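# Flip bent steel straw into lidded cup

## Task

Lift the bent steel straw from the holder it leans in (bent end currently pointing down), invert it, and insert its long straight end through the hole in the cup's screwed-on lid. Done when the straight end's tip sits in the lower half of the cup and the bent end stays above the lid. Dropping the straw so it falls to the cup bottom still counts but may cost points. Nothing is fixed down. At the end the cup and holder must stand upright, nothing may still be moving, the robot must not be touching the straw, cup or holder from two opposite sides even lightly, and it must not carry over 20% of any one item's weight (friction from the side included). Release everything and move the hands away.

## Robot and tools

ROBOT. Two arms, left_arm and right_arm. Each ends in the same five-finger right hand, so hand axes and numbers mean the same on both. Do not let arms or hands strike or press on each other, and do not knock anything off the table.

WORLD FRAME. Origin on the table top between the arms; +x points out over the table, +z up, left_arm sits on the +y side. Positions are in metres, orientations as quaternions wxyz. Printed hand positions can be a little off, more at long reach.

HAND POINT. A point 0.05 m in front of the palm, where index pad meets thumb tip in a pinch. Its +z runs along the straightened fingers (which extend 0.06-0.07 m past it), +y leaves the palm face, +x crosses the palm toward the little finger. A wrist bracket on the little-finger side protrudes 0.03 m beyond the point along +y and 0.11 m across the palm; it can collide. Rotating the hand shifts the point slightly.

execute_actions. Argument actions: a list holding zero or one item. Empty list: just report the state. An item with rows: 1 to 15 rows, steps up to 15 (default 15), each step 1/30 s; a row is used per step and the final row repeats. An item with only steps (up to 300): wait that many steps counted from the previous result, reply time included. Optional pictures (true/false) controls camera images.

ROW LAYOUT. One row covers both arms: 28 numbers, each in [-1, 1]. First 14 for left_arm, then 14 for right_arm, each block ordered dx, dy, dz, rx, ry, rz, little, ring, middle, index, thumb_bend, thumb_turn, force_limit, speed. dx-dz and rx-rz are an offset, not a pose: measured from the hand point's pose in the latest result that reported it (from the current pose for a second or later call within one reply), expressed in the hand point's own axes. 1.0 equals 0.6 m or 180 degrees; rx, ry, rz form one rotation vector. Every row in an action is counted from that same base, not from the preceding row. All-zero offsets drive the hand back to the base; they do not hold still.

HAND NUMBERS are absolute targets, not offsets. Fingers and thumb_bend: +1 straight/open, -1 fully curled. thumb_turn: +1 beside the palm, -1 across in front of it. A pinch is roughly index -0.22, thumb_bend -0.75, thumb_turn -0.57. force_limit maps -1..+1 linearly to about 0..10 N at the fingertip (0..15 N for the thumb motors) and only stops closing. speed maps -1..+1 to near zero..full (full travel 0.6 s); close at -0.9 or slower for a gentle grip. A wrap grip with the thumb in front takes objects 0.035-0.08 m wide; turn the thumb before reaching the object. A motor only starts when its target changes by at least 0.01, then locks when it arrives or hits force_limit. To leave a hand unchanged, resend the eight numbers of its last executed row; before any row, send hand_measured plus hand_force_limit and hand_speed. To loosen, send a target more open than hand_measured.

MOTION LIMITS. Each step the commanded pose is clipped to within 100 mm and 16 degrees of the measured pose; position wins over orientation; motion trails commands by about 0.17 s. After an action the arm continues only to its last clipped pose, so check the result and command the remainder.

move. target: one 28-number row as above (offsets from the same base). speed: m/s, 0.002 to 0.5, default 0.25; rotation capped at twice that in rad/s. Straight paths, ending together, lasting 0.5 to 10 s; they ignore obstacles and the other arm. Optional stop_force, 13 to 80 N for both arms: an arm's path stops once its wrist sensor feels that much extra push against its motion for two steps, then backs to where it was two steps earlier. Use it only slowly and without rotating that hand; omit it when moving a hand off something it presses. Arms are stiff, so aiming past a firm contact can fault. The result adds a move: line (done, off_target, moving, held, fault, contact) plus limits such as paced or held, and each hand point's distance from its target.

wait. seconds, 0 to 10; nothing new is sent.

zoom_image. camera (cam_high, cam_left_wrist, cam_right_wrist) and region [x0, y0, x1, y1] in pixels of that 504x504 image, top-left origin, at most 504 by 504.



RESULTS. State line per arm: position, quaternion, velocities. Hand target line: where the controller now drives each hand. HELD marks steps not sent; pose unreachable names an arm whose command a clearance check altered. Hand lines list six values in motor order: hand_measured (position on target scale), hand_stopped_by (moving, target, force, stalled, fault), hand_load_n (fingertip load, positive pushing open; near zero means the grip is lost). Wrist force/torque are in the hand's axes, noisy with offsets up to about 5.5 N, saturating near 100 N.

FAULTS. Contact torque at a joint's limit (wrist joints 51.3 N m, elbow 142) or 150 N external force stops that arm for 10 s. Motors warn at 70 °C and brake at 85 °C. The simulation keeps running while you write replies. Loose objects may get occasional small pushes. Avoid drops, slams, hard pushes and tipping the cup or holder.

Each tool is called after "Emit:" as name([rows], argument=value, ...), one row to a line, values as JSON.

Reference images:

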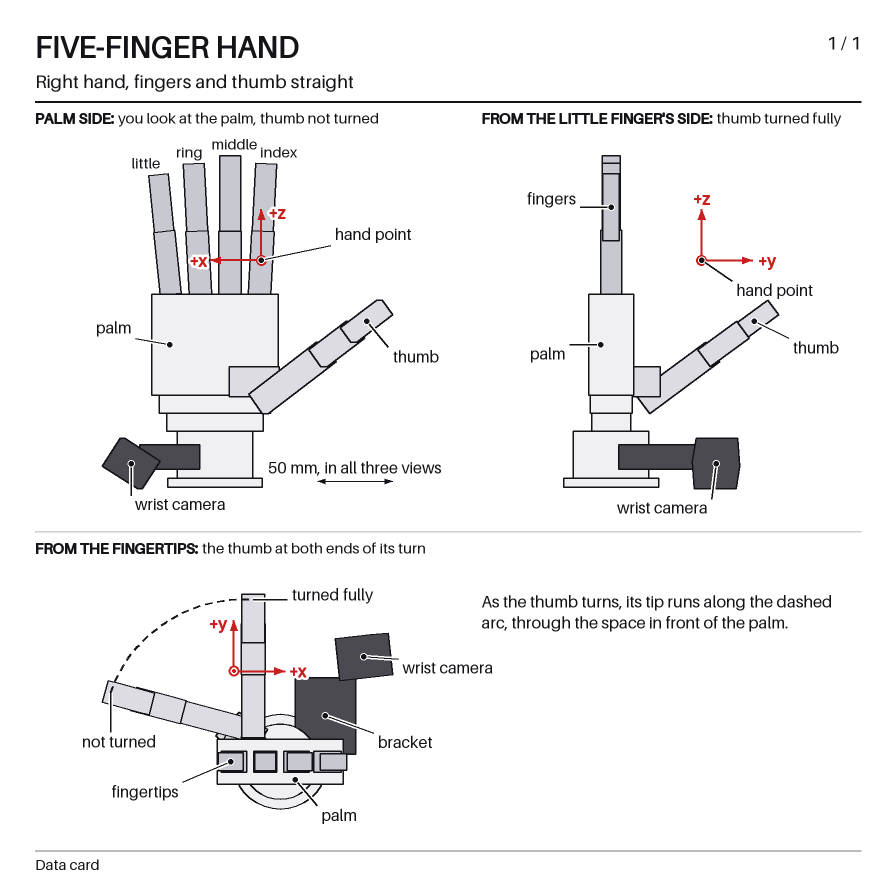

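## Session

Emit:
execute_actions(actions=[])

Scene clock: 0.00 s of 5600.00 s.
left_arm: end_effector_position=(-0.1067, +1.2290, +0.5758) hand_measured=(+1.000, +1.000, +1.000, +1.000, +1.000, +1.000) hand_load_n=(+0.0, +0.0, +0.0, +0.0, +0.0, +0.0) hand_stopped_by=(target, target, target, target, target, target) hand_force_limit=0.00 hand_speed=-0.80 end_effector_quat_wxyz=(+0.074, +0.706, -0.704, -0.011) end_effector_velocity=(+0.000, +0.000, -0.000) end_effector_angular_velocity=(-0.000, -0.000, -0.000) | right_arm: end_effector_position=(+0.0662, -1.0373, +0.5852) hand_measured=(+1.000, +1.000, +1.000, +1.000, +1.000, +1.000) hand_load_n=(+0.0, +0.0, +0.0, +0.0, +0.0, +0.0) hand_stopped_by=(target, target, target, target, target, target) hand_force_limit=0.00 hand_speed=-0.80 end_effector_quat_wxyz=(+0.020, +0.725, +0.688, +0.008) end_effector_velocity=(-0.000, -0.000, -0.001) end_effector_angular_velocity=(+0.002, -0.000, -0.001)
Joint positions: left_arm=[ 1.33  -1.463  1.409  1.751  1.491 -1.94 ] | right_arm=[-1.706 -1.518  1.416  1.663  1.529 -1.712]
Joint velocities: left_arm=[-0.     0.     0.    -0.001  0.    -0.   ] | right_arm=[ 0.     0.001  0.002 -0.001  0.     0.001]
Joint torques (N m, as the arm reports them, + toward a larger angle): no reading
Motor temperatures (°C, as the motors report them): left_arm=[24 23 24 26 28 30] | right_arm=[20 23 23 32 31 28]
Wrist force (N, on the end effector, along its own x y z axes, offset not removed): no reading
Wrist torque (N m, same axes, about the end effector's origin, offset not removed): no reading
Hand target (left_arm): -0.107, +1.229, +0.576; +0.074, +0.706, -0.704, -0.011
Hand target (right_arm): +0.066, -1.037, +0.585; +0.020, +0.725, +0.688, +0.008

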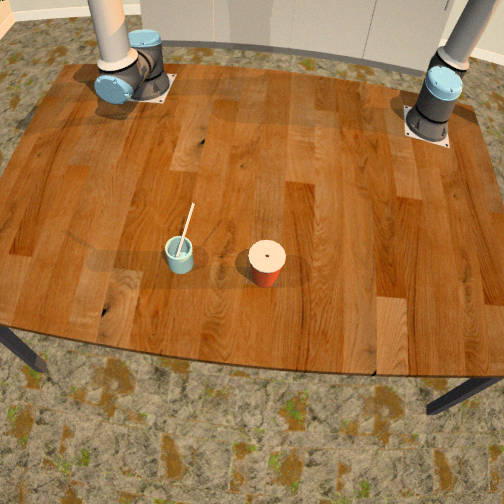

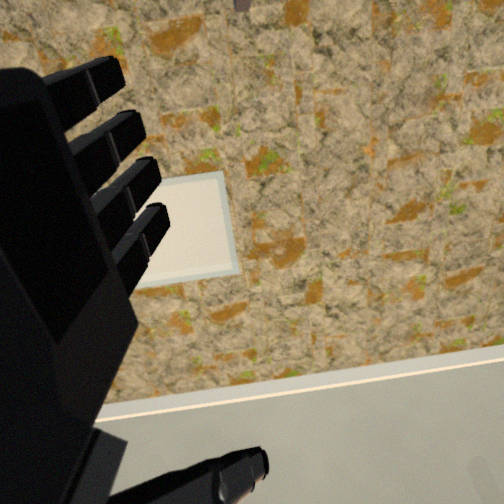

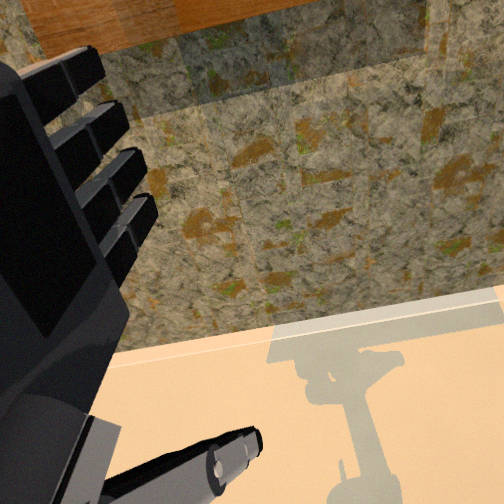

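Emit:
zoom_image(camera="cam_high", region=[140, 180, 310, 310])

Region (140, 180, 310, 310) of cam_high's 504x504 image, scaled by 2.965, with more detail than that image has; it fills the top 385 rows of this view, and the rest is white.

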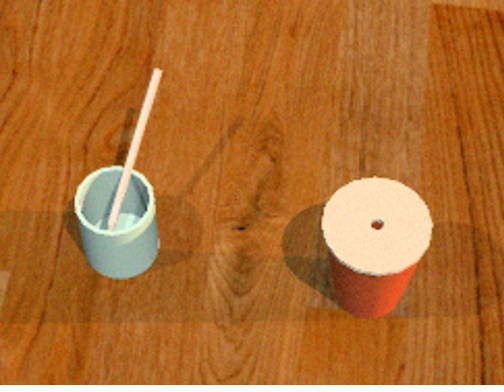

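Emit:
move(target=[0.5,-0.95,0,0,0,0,1,1,1,1,1,-0.57,0,0.5, 0.6,0.92,0.1,0,0,0,1,1,1,1,1,-0.57,0,0.5], speed=0.4)

Scene clock: 23.93 s of 5600.00 s.
left_arm: end_effector_position=(+0.4616, +0.9301, +0.5340) hand_measured=(+1.000, +1.000, +1.000, +1.000, +1.000, -0.570) hand_load_n=(+0.0, +0.0, +0.0, +0.0, +0.0, +0.0) hand_stopped_by=(target, target, target, target, target, target) hand_force_limit=0.00 hand_speed=0.50 end_effector_quat_wxyz=(+0.074, +0.706, -0.704, -0.012) end_effector_velocity=(+0.002, -0.001, -0.000) end_effector_angular_velocity=(-0.000, +0.002, +0.000) | right_arm: end_effector_position=(+0.6373, -0.7087, +0.5417) hand_measured=(+1.000, +1.000, +1.000, +1.000, +1.000, -0.570) hand_load_n=(+0.0, +0.0, +0.0, +0.0, +0.0, +0.0) hand_stopped_by=(target, target, target, target, target, target) hand_force_limit=0.00 hand_speed=0.50 end_effector_quat_wxyz=(+0.019, +0.725, +0.688, +0.008) end_effector_velocity=(+0.002, +0.000, -0.000) end_effector_angular_velocity=(+0.001, +0.002, -0.002)
Joint positions: left_arm=[ 0.242 -1.304  1.293  1.713  1.644 -3.019] | right_arm=[-0.469 -1.238  1.148  1.619  1.566 -0.476]
Joint velocities: left_arm=[-0.001  0.004 -0.004  0.002  0.001 -0.002] | right_arm=[ 0.002  0.004 -0.005  0.003  0.     0.004]
Joint torques (N m, as the arm reports them, + toward a larger angle): left_arm=[-16.15 -42.92 -48.89   6.32   2.49  -2.82] | right_arm=[  8.4  -52.58 -47.51   8.87   2.66   3.35]
Motor temperatures (°C, as the motors report them): left_arm=[24 23 24 26 28 30] | right_arm=[20 23 23 32 31 28]
Wrist force (N, on the end effector, along its own x y z axes, offset not removed): left_arm=[4.4 -2.7 -1.0] | right_arm=[3.2 -3.5 0.4]
Wrist torque (N m, same axes, about the end effector's origin, offset not removed): left_arm=[-0.82 -0.89 0.10] | right_arm=[-0.58 -0.21 0.05]
Hand target (left_arm): +0.462, +0.930, +0.534; +0.074, +0.706, -0.704, -0.012
Hand target (right_arm): +0.638, -0.709, +0.542; +0.019, +0.725, +0.688, +0.008
Off the commanded pose (left_arm): 0.001 m, 0 deg.
Off the commanded pose (right_arm): 0.001 m, 0 deg.
After step 90, 18.50 s passed at rest.
move: done
camera_calibration (this result's frames):
cam_left_wrist: T_world_to_cam=[[-0.988643, 0.125916, 0.0820353, 0.300699], [0.149023, 0.891926, 0.42692, -1.12355], [-0.0194131, 0.434297, -0.900561, 0.217811], [0, 0, 0, 1]] pos_world=[0.468948, 0.869666, 0.65115]
cam_right_wrist: T_world_to_cam=[[0.97877, -0.201978, 0.0348547, -0.783548], [-0.186344, -0.806076, 0.56171, -0.756894], [-0.0853575, -0.55628, -0.8266, 0.236408], [0, 0, 0, 1]] pos_world=[0.64605, -0.636865, 0.64788]

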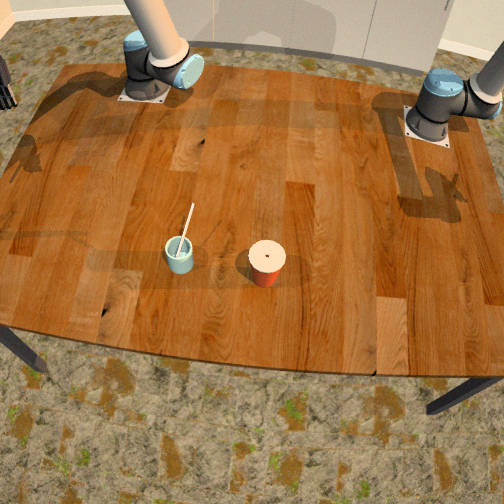

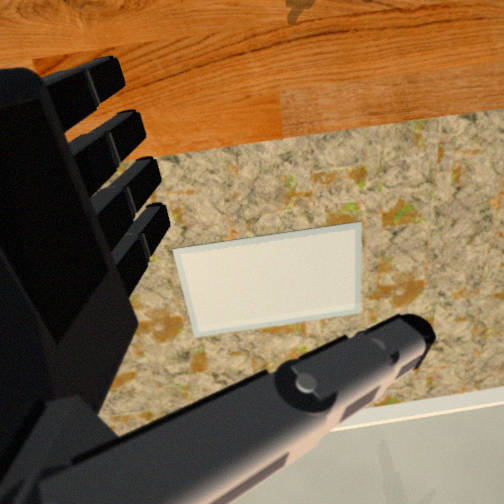

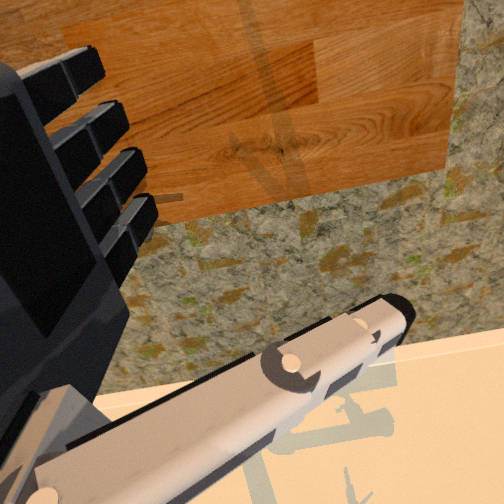

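Emit:
move(target=[0.85,-0.25,0.1,0.56,-0.232,0.56,1,1,1,1,1,-0.57,0,0.5, 0.91,-0.14,0.37,-0.385,0.385,0.385,1,1,1,1,1,-0.57,0,0.5], speed=0.4)

Scene clock: 30.63 s of 5600.00 s.
left_arm: end_effector_position=(+0.6082, +0.4170, +0.5004) hand_measured=(+1.000, +1.000, +1.000, +1.000, +1.000, -0.570) hand_load_n=(+0.0, +0.0, +0.0, +0.0, +0.0, +0.0) hand_stopped_by=(target, target, target, target, target, target) hand_force_limit=0.00 hand_speed=0.50 end_effector_quat_wxyz=(+0.624, +0.224, +0.680, -0.312) end_effector_velocity=(+0.001, -0.002, -0.001) end_effector_angular_velocity=(+0.001, -0.007, -0.009) | right_arm: end_effector_position=(+0.5916, -0.1640, +0.3076) hand_measured=(+1.000, +1.000, +1.000, +1.000, +1.000, -0.570) hand_load_n=(+0.0, +0.0, +0.0, +0.0, +0.0, +0.0) hand_stopped_by=(target, target, target, target, target, target) hand_force_limit=0.00 hand_speed=0.50 end_effector_quat_wxyz=(+0.025, +0.693, -0.012, +0.720) end_effector_velocity=(+0.000, +0.002, -0.000) end_effector_angular_velocity=(+0.002, -0.007, -0.008)
Joint positions: left_arm=[-0.578 -1.828  2.126 -0.272  1.652 -1.715] | right_arm=[ 0.531 -1.436  2.075 -0.684  2.094  1.532]
Joint velocities: left_arm=[ 0.004  0.004  0.001 -0.008  0.013  0.006] | right_arm=[ 0.006  0.006 -0.002 -0.012  0.014 -0.002]
Joint torques (N m, as the arm reports them, + toward a larger angle): left_arm=[ 17.93  -1.6  -34.11  -4.88   2.33   2.12] | right_arm=[  1.01 -40.4  -44.47  -5.17   2.85  -3.8 ]
Motor temperatures (°C, as the motors report them): left_arm=[24 23 25 26 28 30] | right_arm=[20 23 23 32 31 28]
Wrist force (N, on the end effector, along its own x y z axes, offset not removed): left_arm=[4.5 -2.5 -3.1] | right_arm=[0.7 -1.3 -0.1]
Wrist torque (N m, same axes, about the end effector's origin, offset not removed): left_arm=[-0.60 -0.62 0.15] | right_arm=[-0.16 0.10 0.31]
Hand target (left_arm): +0.608, +0.417, +0.500; +0.624, +0.224, +0.680, -0.312
Hand target (right_arm): +0.592, -0.164, +0.308; +0.025, +0.693, -0.013, +0.720
Off the commanded pose (left_arm): 0.001 m, 0 deg.
Off the commanded pose (right_arm): 0.001 m, 0 deg.
move: done
camera_calibration (this result's frames):
cam_left_wrist: T_world_to_cam=[[0.722863, 0.690691, -0.0203715, -0.712171], [-0.330794, 0.371785, 0.867382, -0.385113], [0.606667, -0.620259, 0.497226, -0.227352], [0, 0, 0, 1]] pos_world=[0.525336, 0.494052, 0.432577]
cam_right_wrist: T_world_to_cam=[[-0.0405438, -0.990221, -0.13349, -0.0951118], [-0.51591, 0.135159, -0.845913, 0.587448], [0.855683, 0.0345723, -0.516345, -0.213259], [0, 0, 0, 1]] pos_world=[0.481696, -0.166208, 0.374118]

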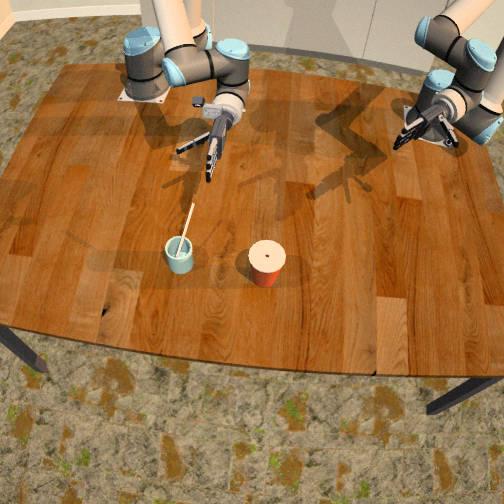

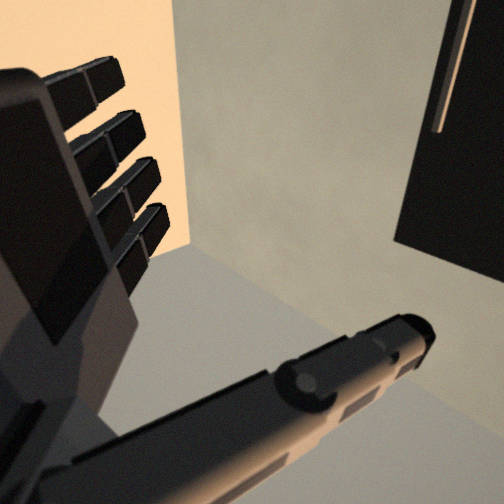

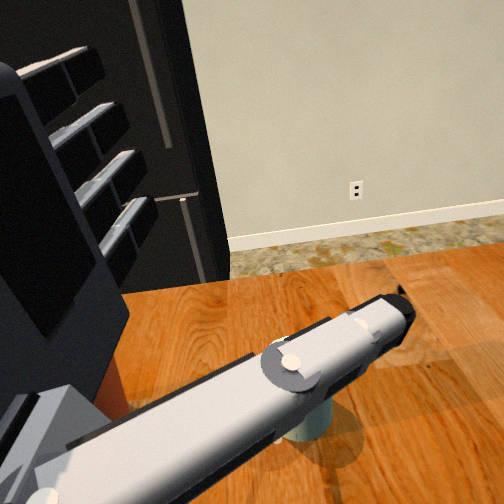

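Emit:
move(target=[0,0,0,0,0,0,1,1,-0.22,-0.22,-0.75,-0.57,0,0.5, -0.08,0,-0.05,0,0,0,1,1,1,1,1,1,0,0.5])

Scene clock: 33.73 s of 5600.00 s.
left_arm: end_effector_position=(+0.6082, +0.4170, +0.5004) hand_measured=(+1.000, +1.000, -0.220, -0.220, -0.748, -0.570) hand_load_n=(+0.0, +0.0, +0.0, +1.5, +2.0, +0.0) hand_stopped_by=(target, target, target, target, target, target) hand_force_limit=0.00 hand_speed=0.50 end_effector_quat_wxyz=(+0.624, +0.224, +0.680, -0.312) end_effector_velocity=(-0.000, -0.000, +0.000) end_effector_angular_velocity=(-0.000, -0.000, +0.000) | right_arm: end_effector_position=(+0.5635, -0.1633, +0.2585) hand_measured=(+1.000, +1.000, +1.000, +1.000, +1.000, +1.000) hand_load_n=(+0.0, +0.0, +0.0, +0.0, +0.0, +0.0) hand_stopped_by=(target, target, target, target, target, target) hand_force_limit=0.00 hand_speed=0.50 end_effector_quat_wxyz=(+0.025, +0.693, -0.012, +0.720) end_effector_velocity=(+0.000, +0.000, -0.001) end_effector_angular_velocity=(+0.000, +0.001, +0.001)
Joint positions: left_arm=[-0.578 -1.828  2.126 -0.272  1.652 -1.715] | right_arm=[ 0.557 -1.406  2.151 -0.79   2.12   1.531]
Joint velocities: left_arm=[-0.    -0.    -0.     0.    -0.001  0.   ] | right_arm=[ 0.     0.002 -0.    -0.001 -0.     0.001]
Joint torques (N m, as the arm reports them, + toward a larger angle): left_arm=[-16.2  -35.64 -40.21   0.46  -3.33  -2.55] | right_arm=[  7.27 -36.4  -28.11  -5.89   2.74  -3.77]
Motor temperatures (°C, as the motors report them): left_arm=[24 23 25 26 28 30] | right_arm=[20 23 23 32 31 28]
Wrist force (N, on the end effector, along its own x y z axes, offset not removed): left_arm=[-2.0 0.5 -3.4] | right_arm=[-0.6 1.4 -1.0]
Wrist torque (N m, same axes, about the end effector's origin, offset not removed): left_arm=[-0.15 0.28 -0.22] | right_arm=[0.28 0.25 -0.06]
Hand target (left_arm): +0.608, +0.417, +0.500; +0.624, +0.224, +0.680, -0.312
Hand target (right_arm): +0.564, -0.163, +0.258; +0.025, +0.693, -0.012, +0.720
Off the commanded pose (left_arm): 0.000 m, 0 deg.
Off the commanded pose (right_arm): 0.000 m, 0 deg.
move: done
camera_calibration (this result's frames):
cam_left_wrist: T_world_to_cam=[[0.722863, 0.690691, -0.0203715, -0.712171], [-0.330794, 0.371785, 0.867382, -0.385113], [0.606667, -0.62026, 0.497226, -0.227352], [0, 0, 0, 1]] pos_world=[0.525336, 0.494052, 0.432577]
cam_right_wrist: T_world_to_cam=[[-0.0405421, -0.990223, -0.133468, -0.102103], [-0.5159, 0.135141, -0.845922, 0.531312], [0.855689, 0.0345608, -0.516335, -0.21466], [0, 0, 0, 1]] pos_world=[0.453647, -0.165488, 0.324985]

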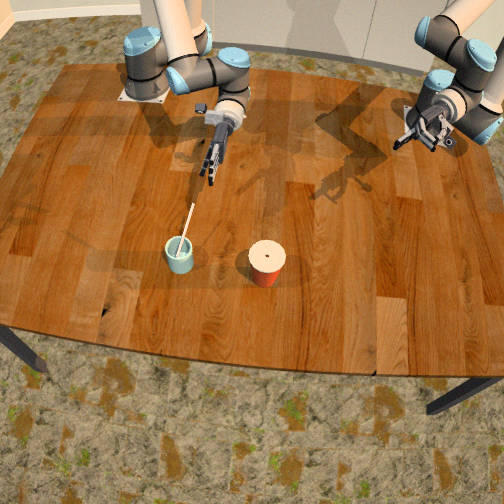

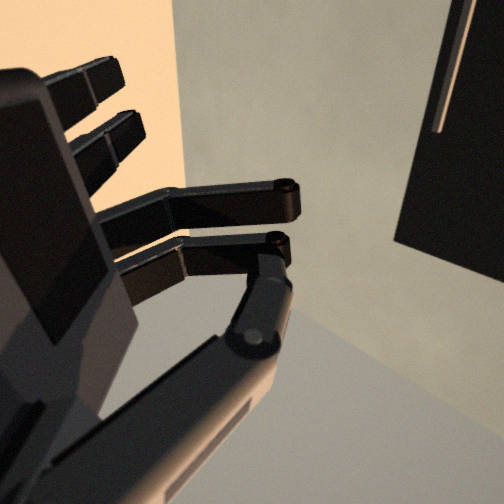

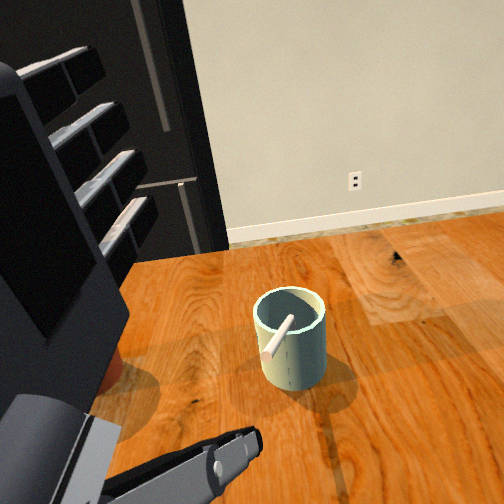

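Emit:
move(target=[0,0,0,0,0,0,1,1,1,1,-0.75,-0.57,0,0.5, -0.06,0.13,0.075,0.41,0,0,1,1,1,1,-0.7,-0.57,0,0.5], speed=0.3)

Emit:
move(target=[0,0,0,0,0,0,1,1,1,1,-0.75,-0.57,0,0.5, -0.155,0,0,0,0,0,1,1,1,1,-0.7,-0.57,0,0.5], speed=0.15)

Scene clock: 49.43 s of 5600.00 s.
left_arm: end_effector_position=(+0.6082, +0.4170, +0.5004) hand_measured=(+1.000, +1.000, +1.000, +1.000, -0.748, -0.570) hand_load_n=(+0.0, +0.0, +0.0, +0.0, +0.0, +0.0) hand_stopped_by=(target, target, target, target, target, target) hand_force_limit=0.00 hand_speed=0.50 end_effector_quat_wxyz=(+0.624, +0.224, +0.680, -0.312) end_effector_velocity=(-0.000, +0.001, -0.001) end_effector_angular_velocity=(+0.001, +0.002, +0.000) | right_arm: end_effector_position=(+0.6056, -0.2437, +0.2257) hand_measured=(+1.000, +1.000, +1.000, +1.000, -0.700, -0.570) hand_load_n=(+0.0, +0.0, +0.0, +0.0, +0.0, +0.0) hand_stopped_by=(target, target, target, target, target, target) hand_force_limit=0.00 hand_speed=0.50 end_effector_quat_wxyz=(-0.397, +0.568, +0.421, +0.585) end_effector_velocity=(+0.001, -0.000, +0.001) end_effector_angular_velocity=(-0.004, -0.001, +0.011)
Joint positions: left_arm=[-0.578 -1.828  2.126 -0.272  1.652 -1.715] | right_arm=[-0.237 -1.385  2.183 -0.789  0.04   1.521]
Joint velocities: left_arm=[ 0.001 -0.001  0.001  0.002  0.001 -0.   ] | right_arm=[-0.001  0.017 -0.025  0.088 -0.013 -0.082]
Joint torques (N m, as the arm reports them, + toward a larger angle): left_arm=[-13.62 -33.71 -40.85  -0.07  -2.84  -2.5 ] | right_arm=[-12.47 -36.83 -37.78   4.36  -2.7   -4.66]
Motor temperatures (°C, as the motors report them): left_arm=[24 23 25 26 28 30] | right_arm=[20 23 23 32 31 28]
Wrist force (N, on the end effector, along its own x y z axes, offset not removed): left_arm=[5.3 -5.1 -2.0] | right_arm=[-2.3 -2.1 0.5]
Wrist torque (N m, same axes, about the end effector's origin, offset not removed): left_arm=[-0.84 -0.82 -0.25] | right_arm=[-0.43 0.41 -0.25]
Hand target (left_arm): +0.608, +0.417, +0.500; +0.624, +0.224, +0.680, -0.312
Hand target (right_arm): +0.606, -0.244, +0.226; -0.397, +0.568, +0.422, +0.585
Off the commanded pose (left_arm): 0.000 m, 0 deg.
Off the commanded pose (right_arm): 0.000 m, 0 deg.
After step 90, 9.93 s passed at rest.
move: done
camera_calibration (this result's frames):
cam_left_wrist: T_world_to_cam=[[0.722861, 0.690693, -0.0203724, -0.712171], [-0.330794, 0.371785, 0.867382, -0.385113], [0.606668, -0.620258, 0.497226, -0.227354], [0, 0, 0, 1]] pos_world=[0.525336, 0.494053, 0.432577]
cam_right_wrist: T_world_to_cam=[[0.94014, -0.322866, -0.109061, -0.621183], [-0.265855, -0.494627, -0.827445, 0.227035], [0.213209, 0.806909, -0.550854, 0.320313], [0, 0, 0, 1]] pos_world=[0.576063, -0.346724, 0.296558]

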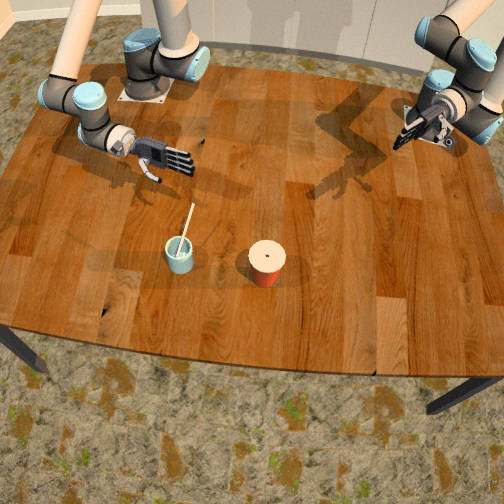

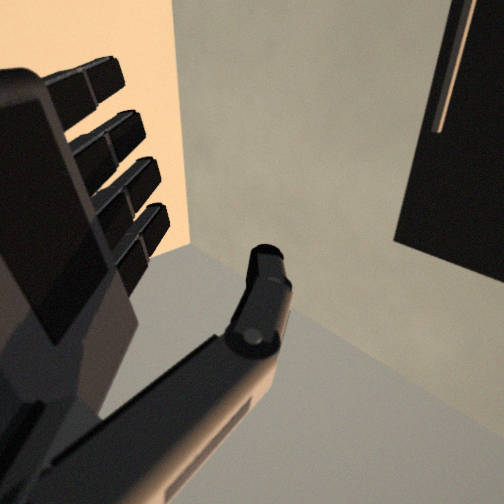

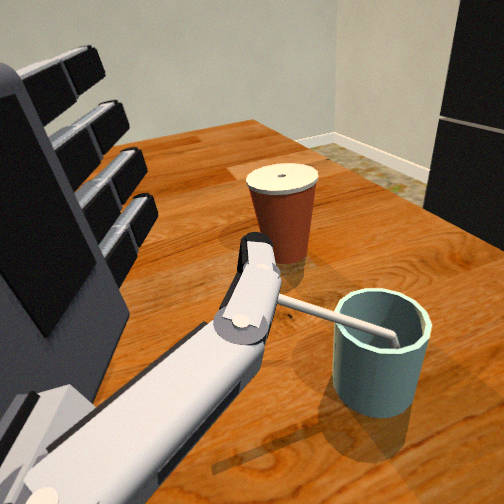

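Scene clock: 50.63 s of 5600.00 s.
left_arm: end_effector_position=(+0.6082, +0.4170, +0.5004) hand_measured=(+1.000, +1.000, +1.000, +1.000, -0.748, -0.570) hand_load_n=(+0.0, +0.0, +0.0, +0.0, +0.0, +0.0) hand_stopped_by=(target, target, target, target, target, target) hand_force_limit=0.00 hand_speed=0.50 end_effector_quat_wxyz=(+0.624, +0.224, +0.680, -0.312) end_effector_velocity=(-0.000, +0.001, +0.001) end_effector_angular_velocity=(-0.002, -0.002, +0.001) | right_arm: end_effector_position=(+0.6093, -0.2451, +0.1330) hand_measured=(+1.000, +1.000, +1.000, +1.000, -0.700, -0.570) hand_load_n=(+0.0, +0.0, +0.0, +0.0, +0.0, +0.0) hand_stopped_by=(target, target, target, target, target, target) hand_force_limit=0.00 hand_speed=0.50 end_effector_quat_wxyz=(-0.397, +0.569, +0.422, +0.584) end_effector_velocity=(-0.000, +0.000, -0.003) end_effector_angular_velocity=(+0.002, -0.001, -0.000)
Joint positions: left_arm=[-0.578 -1.828  2.126 -0.272  1.652 -1.715] | right_arm=[-0.237 -1.227  2.21  -0.916  0.04   1.461]
Joint velocities: left_arm=[ 0.001 -0.002  0.    -0.001 -0.    -0.   ] | right_arm=[ 0.    -0.003  0.014 -0.067  0.     0.056]
Joint torques (N m, as the arm reports them, + toward a larger angle): left_arm=[-11.47 -36.15 -41.1    0.33  -2.8   -2.63] | right_arm=[  7.13 -63.91 -19.45  -3.53   2.68   3.51]
Motor temperatures (°C, as the motors report them): left_arm=[24 23 25 26 28 30] | right_arm=[20 23 23 32 31 28]
Wrist force (N, on the end effector, along its own x y z axes, offset not removed): left_arm=[4.3 -2.1 -4.5] | right_arm=[-2.9 -0.8 -1.9]
Wrist torque (N m, same axes, about the end effector's origin, offset not removed): left_arm=[-0.42 -0.58 -0.15] | right_arm=[-0.01 0.64 -0.16]
Hand target (left_arm): +0.608, +0.417, +0.500; +0.624, +0.224, +0.680, -0.312
Hand target (right_arm): +0.609, -0.245, +0.133; -0.397, +0.569, +0.422, +0.584
Off the commanded pose (left_arm): 0.000 m, 0 deg.
Off the commanded pose (right_arm): 0.000 m, 0 deg.
move: done
camera_calibration (this result's frames):
cam_left_wrist: T_world_to_cam=[[0.722862, 0.690692, -0.0203725, -0.712171], [-0.330794, 0.371785, 0.867382, -0.385113], [0.606668, -0.620258, 0.497226, -0.227354], [0, 0, 0, 1]] pos_world=[0.525336, 0.494052, 0.432577]
cam_right_wrist: T_world_to_cam=[[0.94015, -0.322811, -0.109142, -0.635173], [-0.2664, -0.496549, -0.826118, 0.150373], [0.212485, 0.80575, -0.552827, 0.270008], [0, 0, 0, 1]] pos_world=[0.579844, -0.347932, 0.20417]

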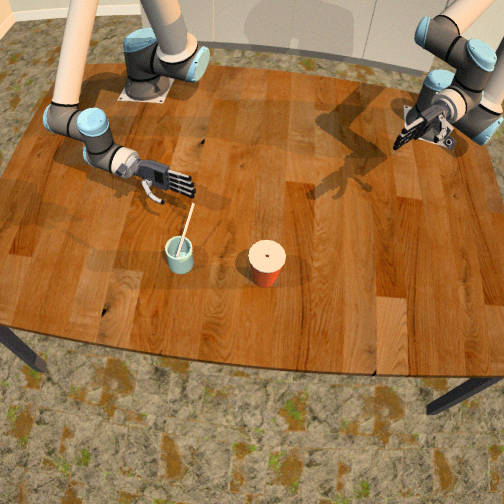

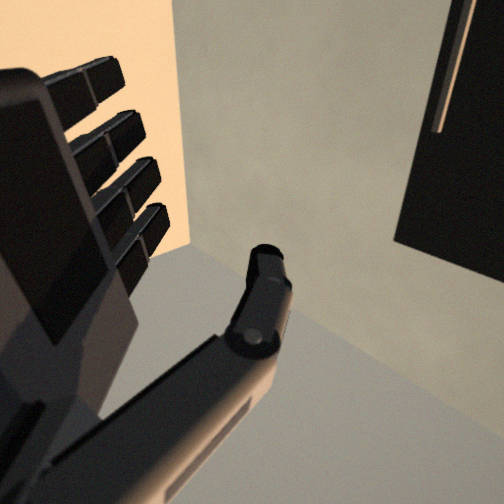

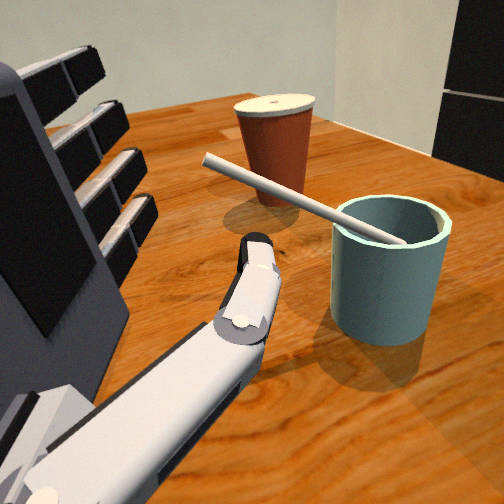

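Emit:
move(target=[0,0,0,0,0,0,1,1,1,1,-0.75,-0.57,0,0.5, -0.007,0,0.115,0,0,0,1,1,1,1,-0.75,-0.57,0,0.5], speed=0.1)

Scene clock: 55.07 s of 5600.00 s.
left_arm: end_effector_position=(+0.6082, +0.4170, +0.5004) hand_measured=(+1.000, +1.000, +1.000, +1.000, -0.748, -0.570) hand_load_n=(+0.0, +0.0, +0.0, +0.0, +0.0, +0.0) hand_stopped_by=(target, target, target, target, target, target) hand_force_limit=0.00 hand_speed=0.50 end_effector_quat_wxyz=(+0.624, +0.224, +0.680, -0.312) end_effector_velocity=(+0.000, +0.000, +0.001) end_effector_angular_velocity=(-0.001, -0.001, -0.000) | right_arm: end_effector_position=(+0.6321, -0.1803, +0.1286) hand_measured=(+1.000, +1.000, +1.000, +1.000, -0.750, -0.570) hand_load_n=(+0.0, +0.0, +0.0, +0.0, +0.0, +0.0) hand_stopped_by=(target, target, target, target, target, target) hand_force_limit=0.00 hand_speed=0.50 end_effector_quat_wxyz=(-0.397, +0.569, +0.422, +0.584) end_effector_velocity=(+0.002, +0.002, +0.001) end_effector_angular_velocity=(+0.001, -0.002, -0.001)
Joint positions: left_arm=[-0.578 -1.828  2.126 -0.272  1.652 -1.715] | right_arm=[-0.108 -1.193  2.167 -0.956  0.169  1.512]
Joint velocities: left_arm=[ 0.001 -0.001 -0.001  0.     0.001 -0.   ] | right_arm=[ 0.004  0.001 -0.002 -0.005  0.005  0.005]
Joint torques (N m, as the arm reports them, + toward a larger angle): left_arm=[-12.66 -35.2  -40.46   0.29  -2.57  -2.28] | right_arm=[  4.61 -45.45 -31.18  -3.99   3.22   3.1 ]
Motor temperatures (°C, as the motors report them): left_arm=[24 23 25 26 28 30] | right_arm=[20 23 23 32 31 28]
Wrist force (N, on the end effector, along its own x y z axes, offset not removed): left_arm=[6.8 -0.8 -1.1] | right_arm=[0.8 2.2 -3.1]
Wrist torque (N m, same axes, about the end effector's origin, offset not removed): left_arm=[-0.34 -0.99 0.15] | right_arm=[0.70 0.13 0.24]
Hand target (left_arm): +0.608, +0.417, +0.500; +0.624, +0.224, +0.680, -0.312
Hand target (right_arm): +0.632, -0.180, +0.129; -0.397, +0.569, +0.422, +0.584
Off the commanded pose (left_arm): 0.000 m, 0 deg.
Off the commanded pose (right_arm): 0.000 m, 0 deg.
After step 90, 0.23 s passed at rest.
move: done
camera_calibration (this result's frames):
cam_left_wrist: T_world_to_cam=[[0.722861, 0.690693, -0.0203723, -0.712171], [-0.330794, 0.371785, 0.867382, -0.385113], [0.606668, -0.620258, 0.497226, -0.227354], [0, 0, 0, 1]] pos_world=[0.525336, 0.494053, 0.432577]
cam_right_wrist: T_world_to_cam=[[0.940153, -0.322808, -0.10912, -0.636212], [-0.266436, -0.496764, -0.825977, 0.18497], [0.212425, 0.805618, -0.553042, 0.210602], [0, 0, 0, 1]] pos_world=[0.602682, -0.283153, 0.199829]

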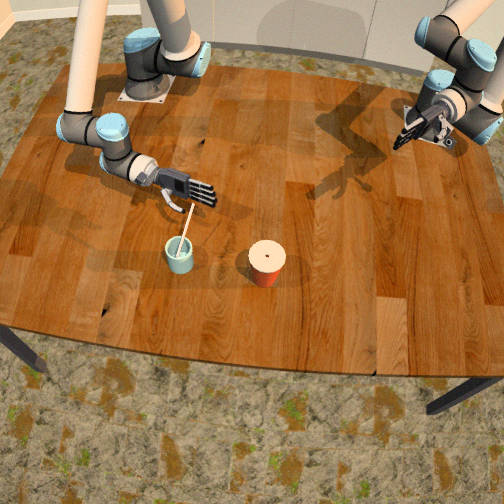

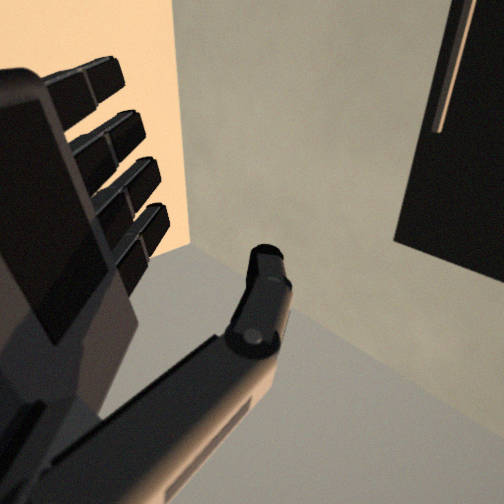

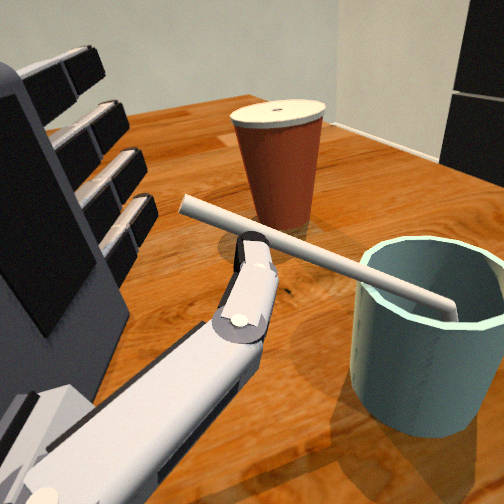

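Emit:
move(target=[0,0,0,0,0,0,1,1,1,1,-0.75,-0.57,0,0.5, -0.008,-0.004,0.026,0,0,0,1,1,1,0.15,-0.75,-0.57,0,0.5], speed=0.05)

Emit:
zoom_image(camera="cam_high", region=[150, 160, 250, 260])

Scene clock: 58.87 s of 5600.00 s.
left_arm: end_effector_position=(+0.6082, +0.4170, +0.5004) hand_measured=(+1.000, +1.000, +1.000, +1.000, -0.748, -0.570) hand_load_n=(+0.0, +0.0, +0.0, +0.0, +0.0, +0.0) hand_stopped_by=(target, target, target, target, target, target) hand_force_limit=0.00 hand_speed=0.50 end_effector_quat_wxyz=(+0.624, +0.224, +0.680, -0.312) end_effector_velocity=(+0.000, +0.000, +0.000) end_effector_angular_velocity=(-0.001, -0.001, +0.001) | right_arm: end_effector_position=(+0.6352, -0.1652, +0.1238) hand_measured=(+1.000, +1.000, +1.000, +0.150, -0.750, -0.570) hand_load_n=(+0.0, +0.0, +0.0, +0.0, +0.0, +0.0) hand_stopped_by=(target, target, target, target, target, target) hand_force_limit=0.00 hand_speed=0.50 end_effector_quat_wxyz=(-0.397, +0.569, +0.422, +0.584) end_effector_velocity=(+0.000, +0.003, -0.001) end_effector_angular_velocity=(+0.000, +0.001, +0.001)
Joint positions: left_arm=[-0.578 -1.828  2.126 -0.272  1.652 -1.715] | right_arm=[-0.08  -1.18   2.159 -0.964  0.197  1.514]
Joint velocities: left_arm=[ 0.001 -0.     0.    -0.002 -0.    -0.   ] | right_arm=[ 0.004  0.003 -0.002 -0.001  0.004  0.001]
Joint torques (N m, as the arm reports them, + toward a larger angle): left_arm=[-12.65 -33.98 -40.59   0.5   -2.51  -2.67] | right_arm=[  9.58 -43.9  -32.23  -4.34   2.59   3.21]
Motor temperatures (°C, as the motors report them): left_arm=[24 23 25 26 28 30] | right_arm=[20 23 23 32 31 28]
Wrist force (N, on the end effector, along its own x y z axes, offset not removed): left_arm=[1.2 -2.0 -5.8] | right_arm=[-0.9 -4.1 -0.6]
Wrist torque (N m, same axes, about the end effector's origin, offset not removed): left_arm=[0.01 -0.12 -0.33] | right_arm=[-0.62 0.17 -0.07]
Hand target (left_arm): +0.608, +0.417, +0.500; +0.624, +0.224, +0.680, -0.312
Hand target (right_arm): +0.635, -0.165, +0.124; -0.397, +0.569, +0.422, +0.584
Off the commanded pose (left_arm): 0.000 m, 0 deg.
Off the commanded pose (right_arm): 0.000 m, 0 deg.
move: done
camera_calibration (this result's frames):
cam_left_wrist: T_world_to_cam=[[0.722861, 0.690693, -0.0203723, -0.712171], [-0.330794, 0.371785, 0.867382, -0.385113], [0.606668, -0.620258, 0.497226, -0.227354], [0, 0, 0, 1]] pos_world=[0.525336, 0.494053, 0.432578]
cam_right_wrist: T_world_to_cam=[[0.940156, -0.322802, -0.109115, -0.634684], [-0.266437, -0.496802, -0.825953, 0.18929], [0.21241, 0.805597, -0.553078, 0.195063], [0, 0, 0, 1]] pos_world=[0.605702, -0.267979, 0.194976]

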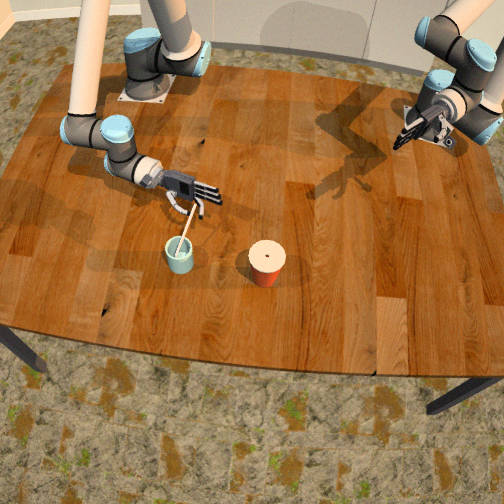

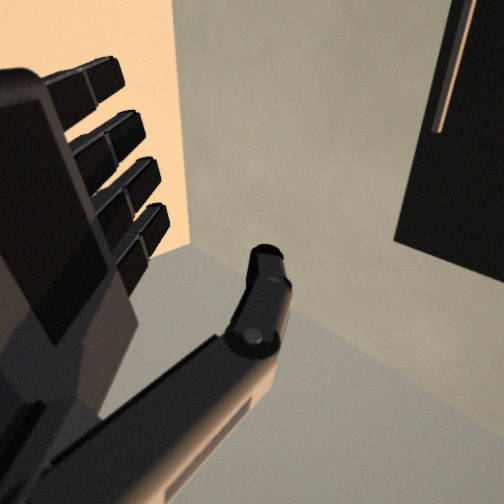

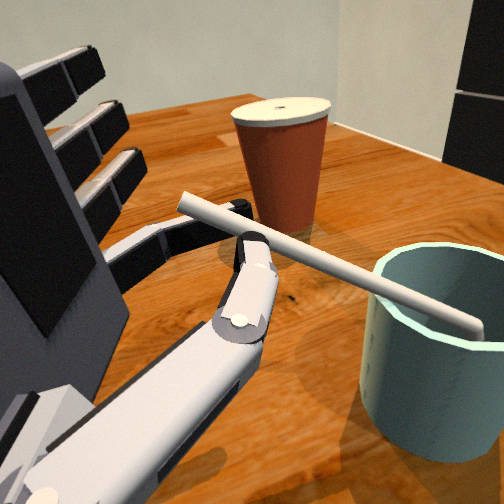

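Region (150, 160, 250, 260) of cam_high's 504x504 image, scaled by 5.040, with more detail than that image has.

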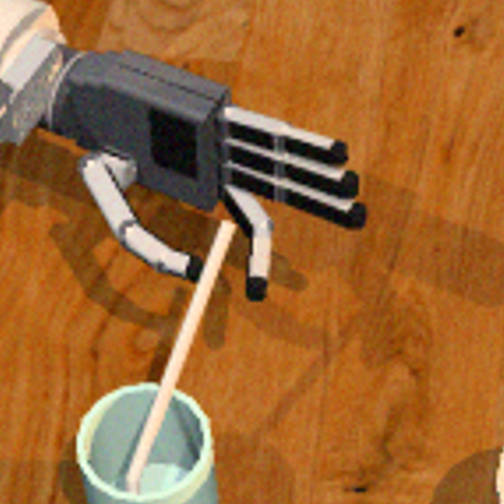

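Emit:
move(target=[0,0,0,0,0,0,1,1,1,1,-0.75,-0.57,0,0.5, 0.005,0,0,0,0,0,1,1,1,-0.3,-0.75,-0.57,0.4,-0.8], speed=0.03)

Scene clock: 61.43 s of 5600.00 s.
left_arm: end_effector_position=(+0.6082, +0.4170, +0.5004) hand_measured=(+1.000, +1.000, +1.000, +1.000, -0.748, -0.570) hand_load_n=(+0.0, +0.0, +0.0, +0.0, +0.0, +0.0) hand_stopped_by=(target, target, target, target, target, target) hand_force_limit=0.00 hand_speed=0.50 end_effector_quat_wxyz=(+0.624, +0.224, +0.680, -0.312) end_effector_velocity=(-0.000, -0.001, -0.000) end_effector_angular_velocity=(-0.000, -0.000, -0.001) | right_arm: end_effector_position=(+0.6350, -0.1651, +0.1268) hand_measured=(+1.000, +1.000, +1.000, -0.122, -0.748, -0.570) hand_load_n=(+0.0, +0.0, +0.0, +9.5, +2.0, -0.5) hand_stopped_by=(target, target, target, force, target, target) hand_force_limit=0.40 hand_speed=-0.80 end_effector_quat_wxyz=(-0.397, +0.569, +0.422, +0.584) end_effector_velocity=(-0.000, -0.000, +0.001) end_effector_angular_velocity=(-0.000, -0.001, +0.000)
Joint positions: left_arm=[-0.578 -1.828  2.126 -0.272  1.652 -1.715] | right_arm=[-0.08  -1.185  2.158 -0.958  0.197  1.514]
Joint velocities: left_arm=[-0.001  0.     0.    -0.001  0.     0.   ] | right_arm=[-0.    -0.001  0.    -0.    -0.001 -0.   ]
Joint torques (N m, as the arm reports them, + toward a larger angle): left_arm=[-12.85 -35.09 -40.64   0.28  -2.71  -2.49] | right_arm=[-12.11 -66.43 -31.86   3.9   -3.15  -3.62]
Motor temperatures (°C, as the motors report them): left_arm=[24 23 25 26 28 30] | right_arm=[20 23 23 32 31 28]
Wrist force (N, on the end effector, along its own x y z axes, offset not removed): left_arm=[1.3 -2.4 -4.4] | right_arm=[-1.8 -1.9 -1.8]
Wrist torque (N m, same axes, about the end effector's origin, offset not removed): left_arm=[-0.43 -0.15 -0.18] | right_arm=[-0.09 0.44 -0.25]
Hand target (left_arm): +0.608, +0.417, +0.500; +0.624, +0.224, +0.680, -0.312
Hand target (right_arm): +0.635, -0.165, +0.127; -0.397, +0.569, +0.422, +0.584
Off the commanded pose (left_arm): 0.000 m, 0 deg.
Off the commanded pose (right_arm): 0.000 m, 0 deg.
move: done
camera_calibration (this result's frames):
cam_left_wrist: T_world_to_cam=[[0.722861, 0.690693, -0.0203724, -0.712171], [-0.330794, 0.371785, 0.867382, -0.385113], [0.606668, -0.620258, 0.497226, -0.227354], [0, 0, 0, 1]] pos_world=[0.525336, 0.494053, 0.432577]
cam_right_wrist: T_world_to_cam=[[0.940153, -0.322803, -0.109136, -0.634226], [-0.266454, -0.496793, -0.825953, 0.191764], [0.212402, 0.805602, -0.553074, 0.196706], [0, 0, 0, 1]] pos_world=[0.605585, -0.26793, 0.197964]

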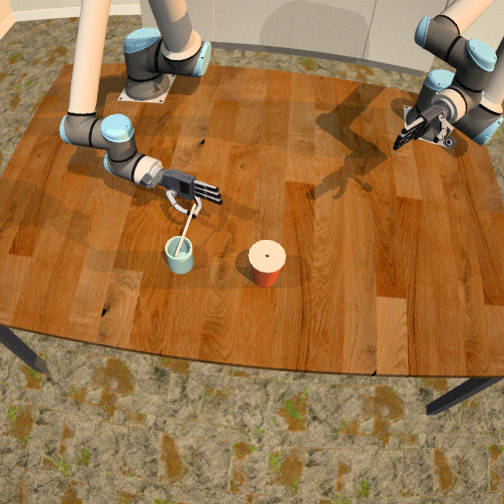

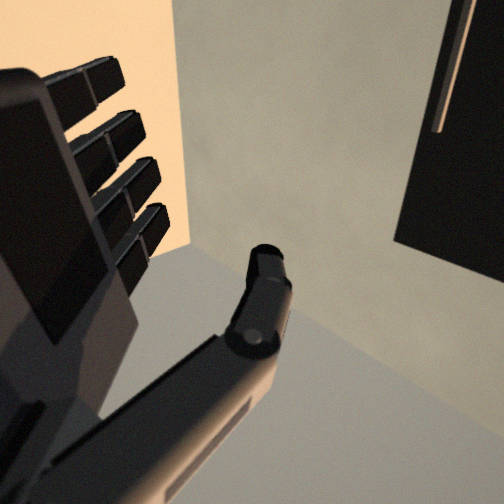

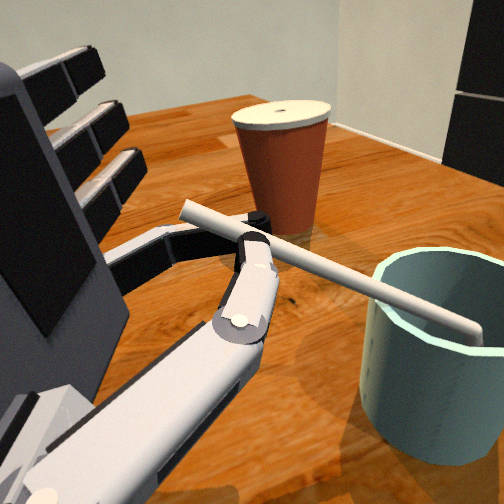

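Gripped. Lift.

Emit:
move(target=[0,0,0,0,0,0,1,1,1,1,-0.75,-0.57,0,0.5, 0.1,-0.01,0,0,0,0,1,1,1,-0.3,-0.75,-0.57,0.4,-0.8], speed=0.05)

Scene clock: 64.27 s of 5600.00 s.
left_arm: end_effector_position=(+0.6082, +0.4170, +0.5004) hand_measured=(+1.000, +1.000, +1.000, +1.000, -0.748, -0.570) hand_load_n=(+0.0, +0.0, +0.0, +0.0, +0.0, +0.0) hand_stopped_by=(target, target, target, target, target, target) hand_force_limit=0.00 hand_speed=0.50 end_effector_quat_wxyz=(+0.624, +0.224, +0.680, -0.312) end_effector_velocity=(+0.001, +0.000, -0.001) end_effector_angular_velocity=(+0.000, +0.000, +0.001) | right_arm: end_effector_position=(+0.6270, -0.1621, +0.1861) hand_measured=(+1.000, +1.000, +1.000, -0.122, -0.748, -0.570) hand_load_n=(+0.0, +0.0, +0.0, +9.5, +2.5, +0.0) hand_stopped_by=(target, target, target, force, target, target) hand_force_limit=0.40 hand_speed=-0.80 end_effector_quat_wxyz=(-0.397, +0.569, +0.422, +0.584) end_effector_velocity=(+0.000, -0.000, +0.003) end_effector_angular_velocity=(-0.001, -0.001, -0.000)
Joint positions: left_arm=[-0.578 -1.828  2.126 -0.272  1.652 -1.715] | right_arm=[-0.077 -1.286  2.148 -0.847  0.2    1.515]
Joint velocities: left_arm=[ 0.001  0.001  0.    -0.002 -0.     0.   ] | right_arm=[ 0.    -0.004 -0.003  0.011  0.001 -0.006]
Joint torques (N m, as the arm reports them, + toward a larger angle): left_arm=[-10.85 -34.41 -41.14   0.48  -2.7   -2.4 ] | right_arm=[  6.94 -59.78 -36.43   4.12   2.83  -3.57]
Motor temperatures (°C, as the motors report them): left_arm=[24 23 25 26 28 30] | right_arm=[20 23 23 32 31 28]
Wrist force (N, on the end effector, along its own x y z axes, offset not removed): left_arm=[2.5 -4.7 -3.8] | right_arm=[-3.7 -5.0 -0.5]
Wrist torque (N m, same axes, about the end effector's origin, offset not removed): left_arm=[-0.81 -0.26 -0.04] | right_arm=[-0.70 0.90 -0.30]
Hand target (left_arm): +0.608, +0.417, +0.500; +0.624, +0.224, +0.680, -0.312
Hand target (right_arm): +0.627, -0.162, +0.186; -0.397, +0.569, +0.422, +0.584
Off the commanded pose (left_arm): 0.000 m, 0 deg.
Off the commanded pose (right_arm): 0.000 m, 0 deg.
move: done
camera_calibration (this result's frames):
cam_left_wrist: T_world_to_cam=[[0.722862, 0.690693, -0.0203723, -0.712171], [-0.330794, 0.371785, 0.867382, -0.385113], [0.606668, -0.620258, 0.497226, -0.227354], [0, 0, 0, 1]] pos_world=[0.525336, 0.494052, 0.432577]
cam_right_wrist: T_world_to_cam=[[0.940156, -0.322788, -0.109157, -0.619271], [-0.266428, -0.496657, -0.826044, 0.240151], [0.212423, 0.805692, -0.552934, 0.228816], [0, 0, 0, 1]] pos_world=[0.597588, -0.264975, 0.257298]

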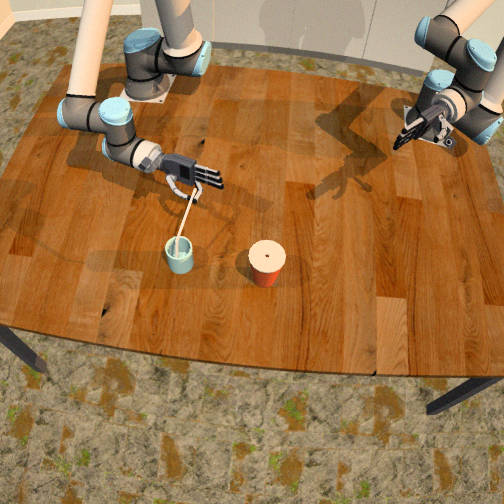

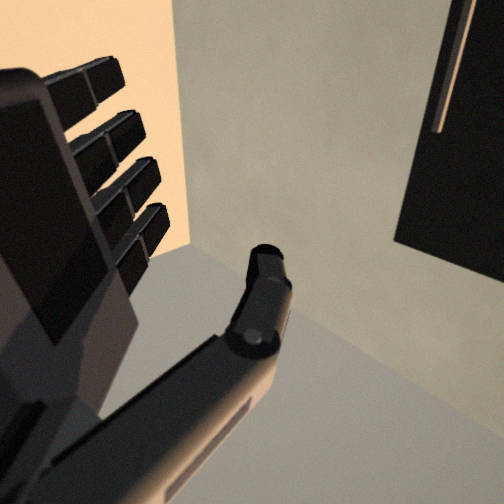

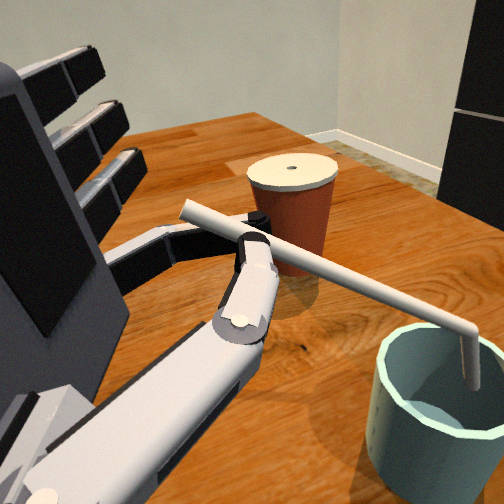

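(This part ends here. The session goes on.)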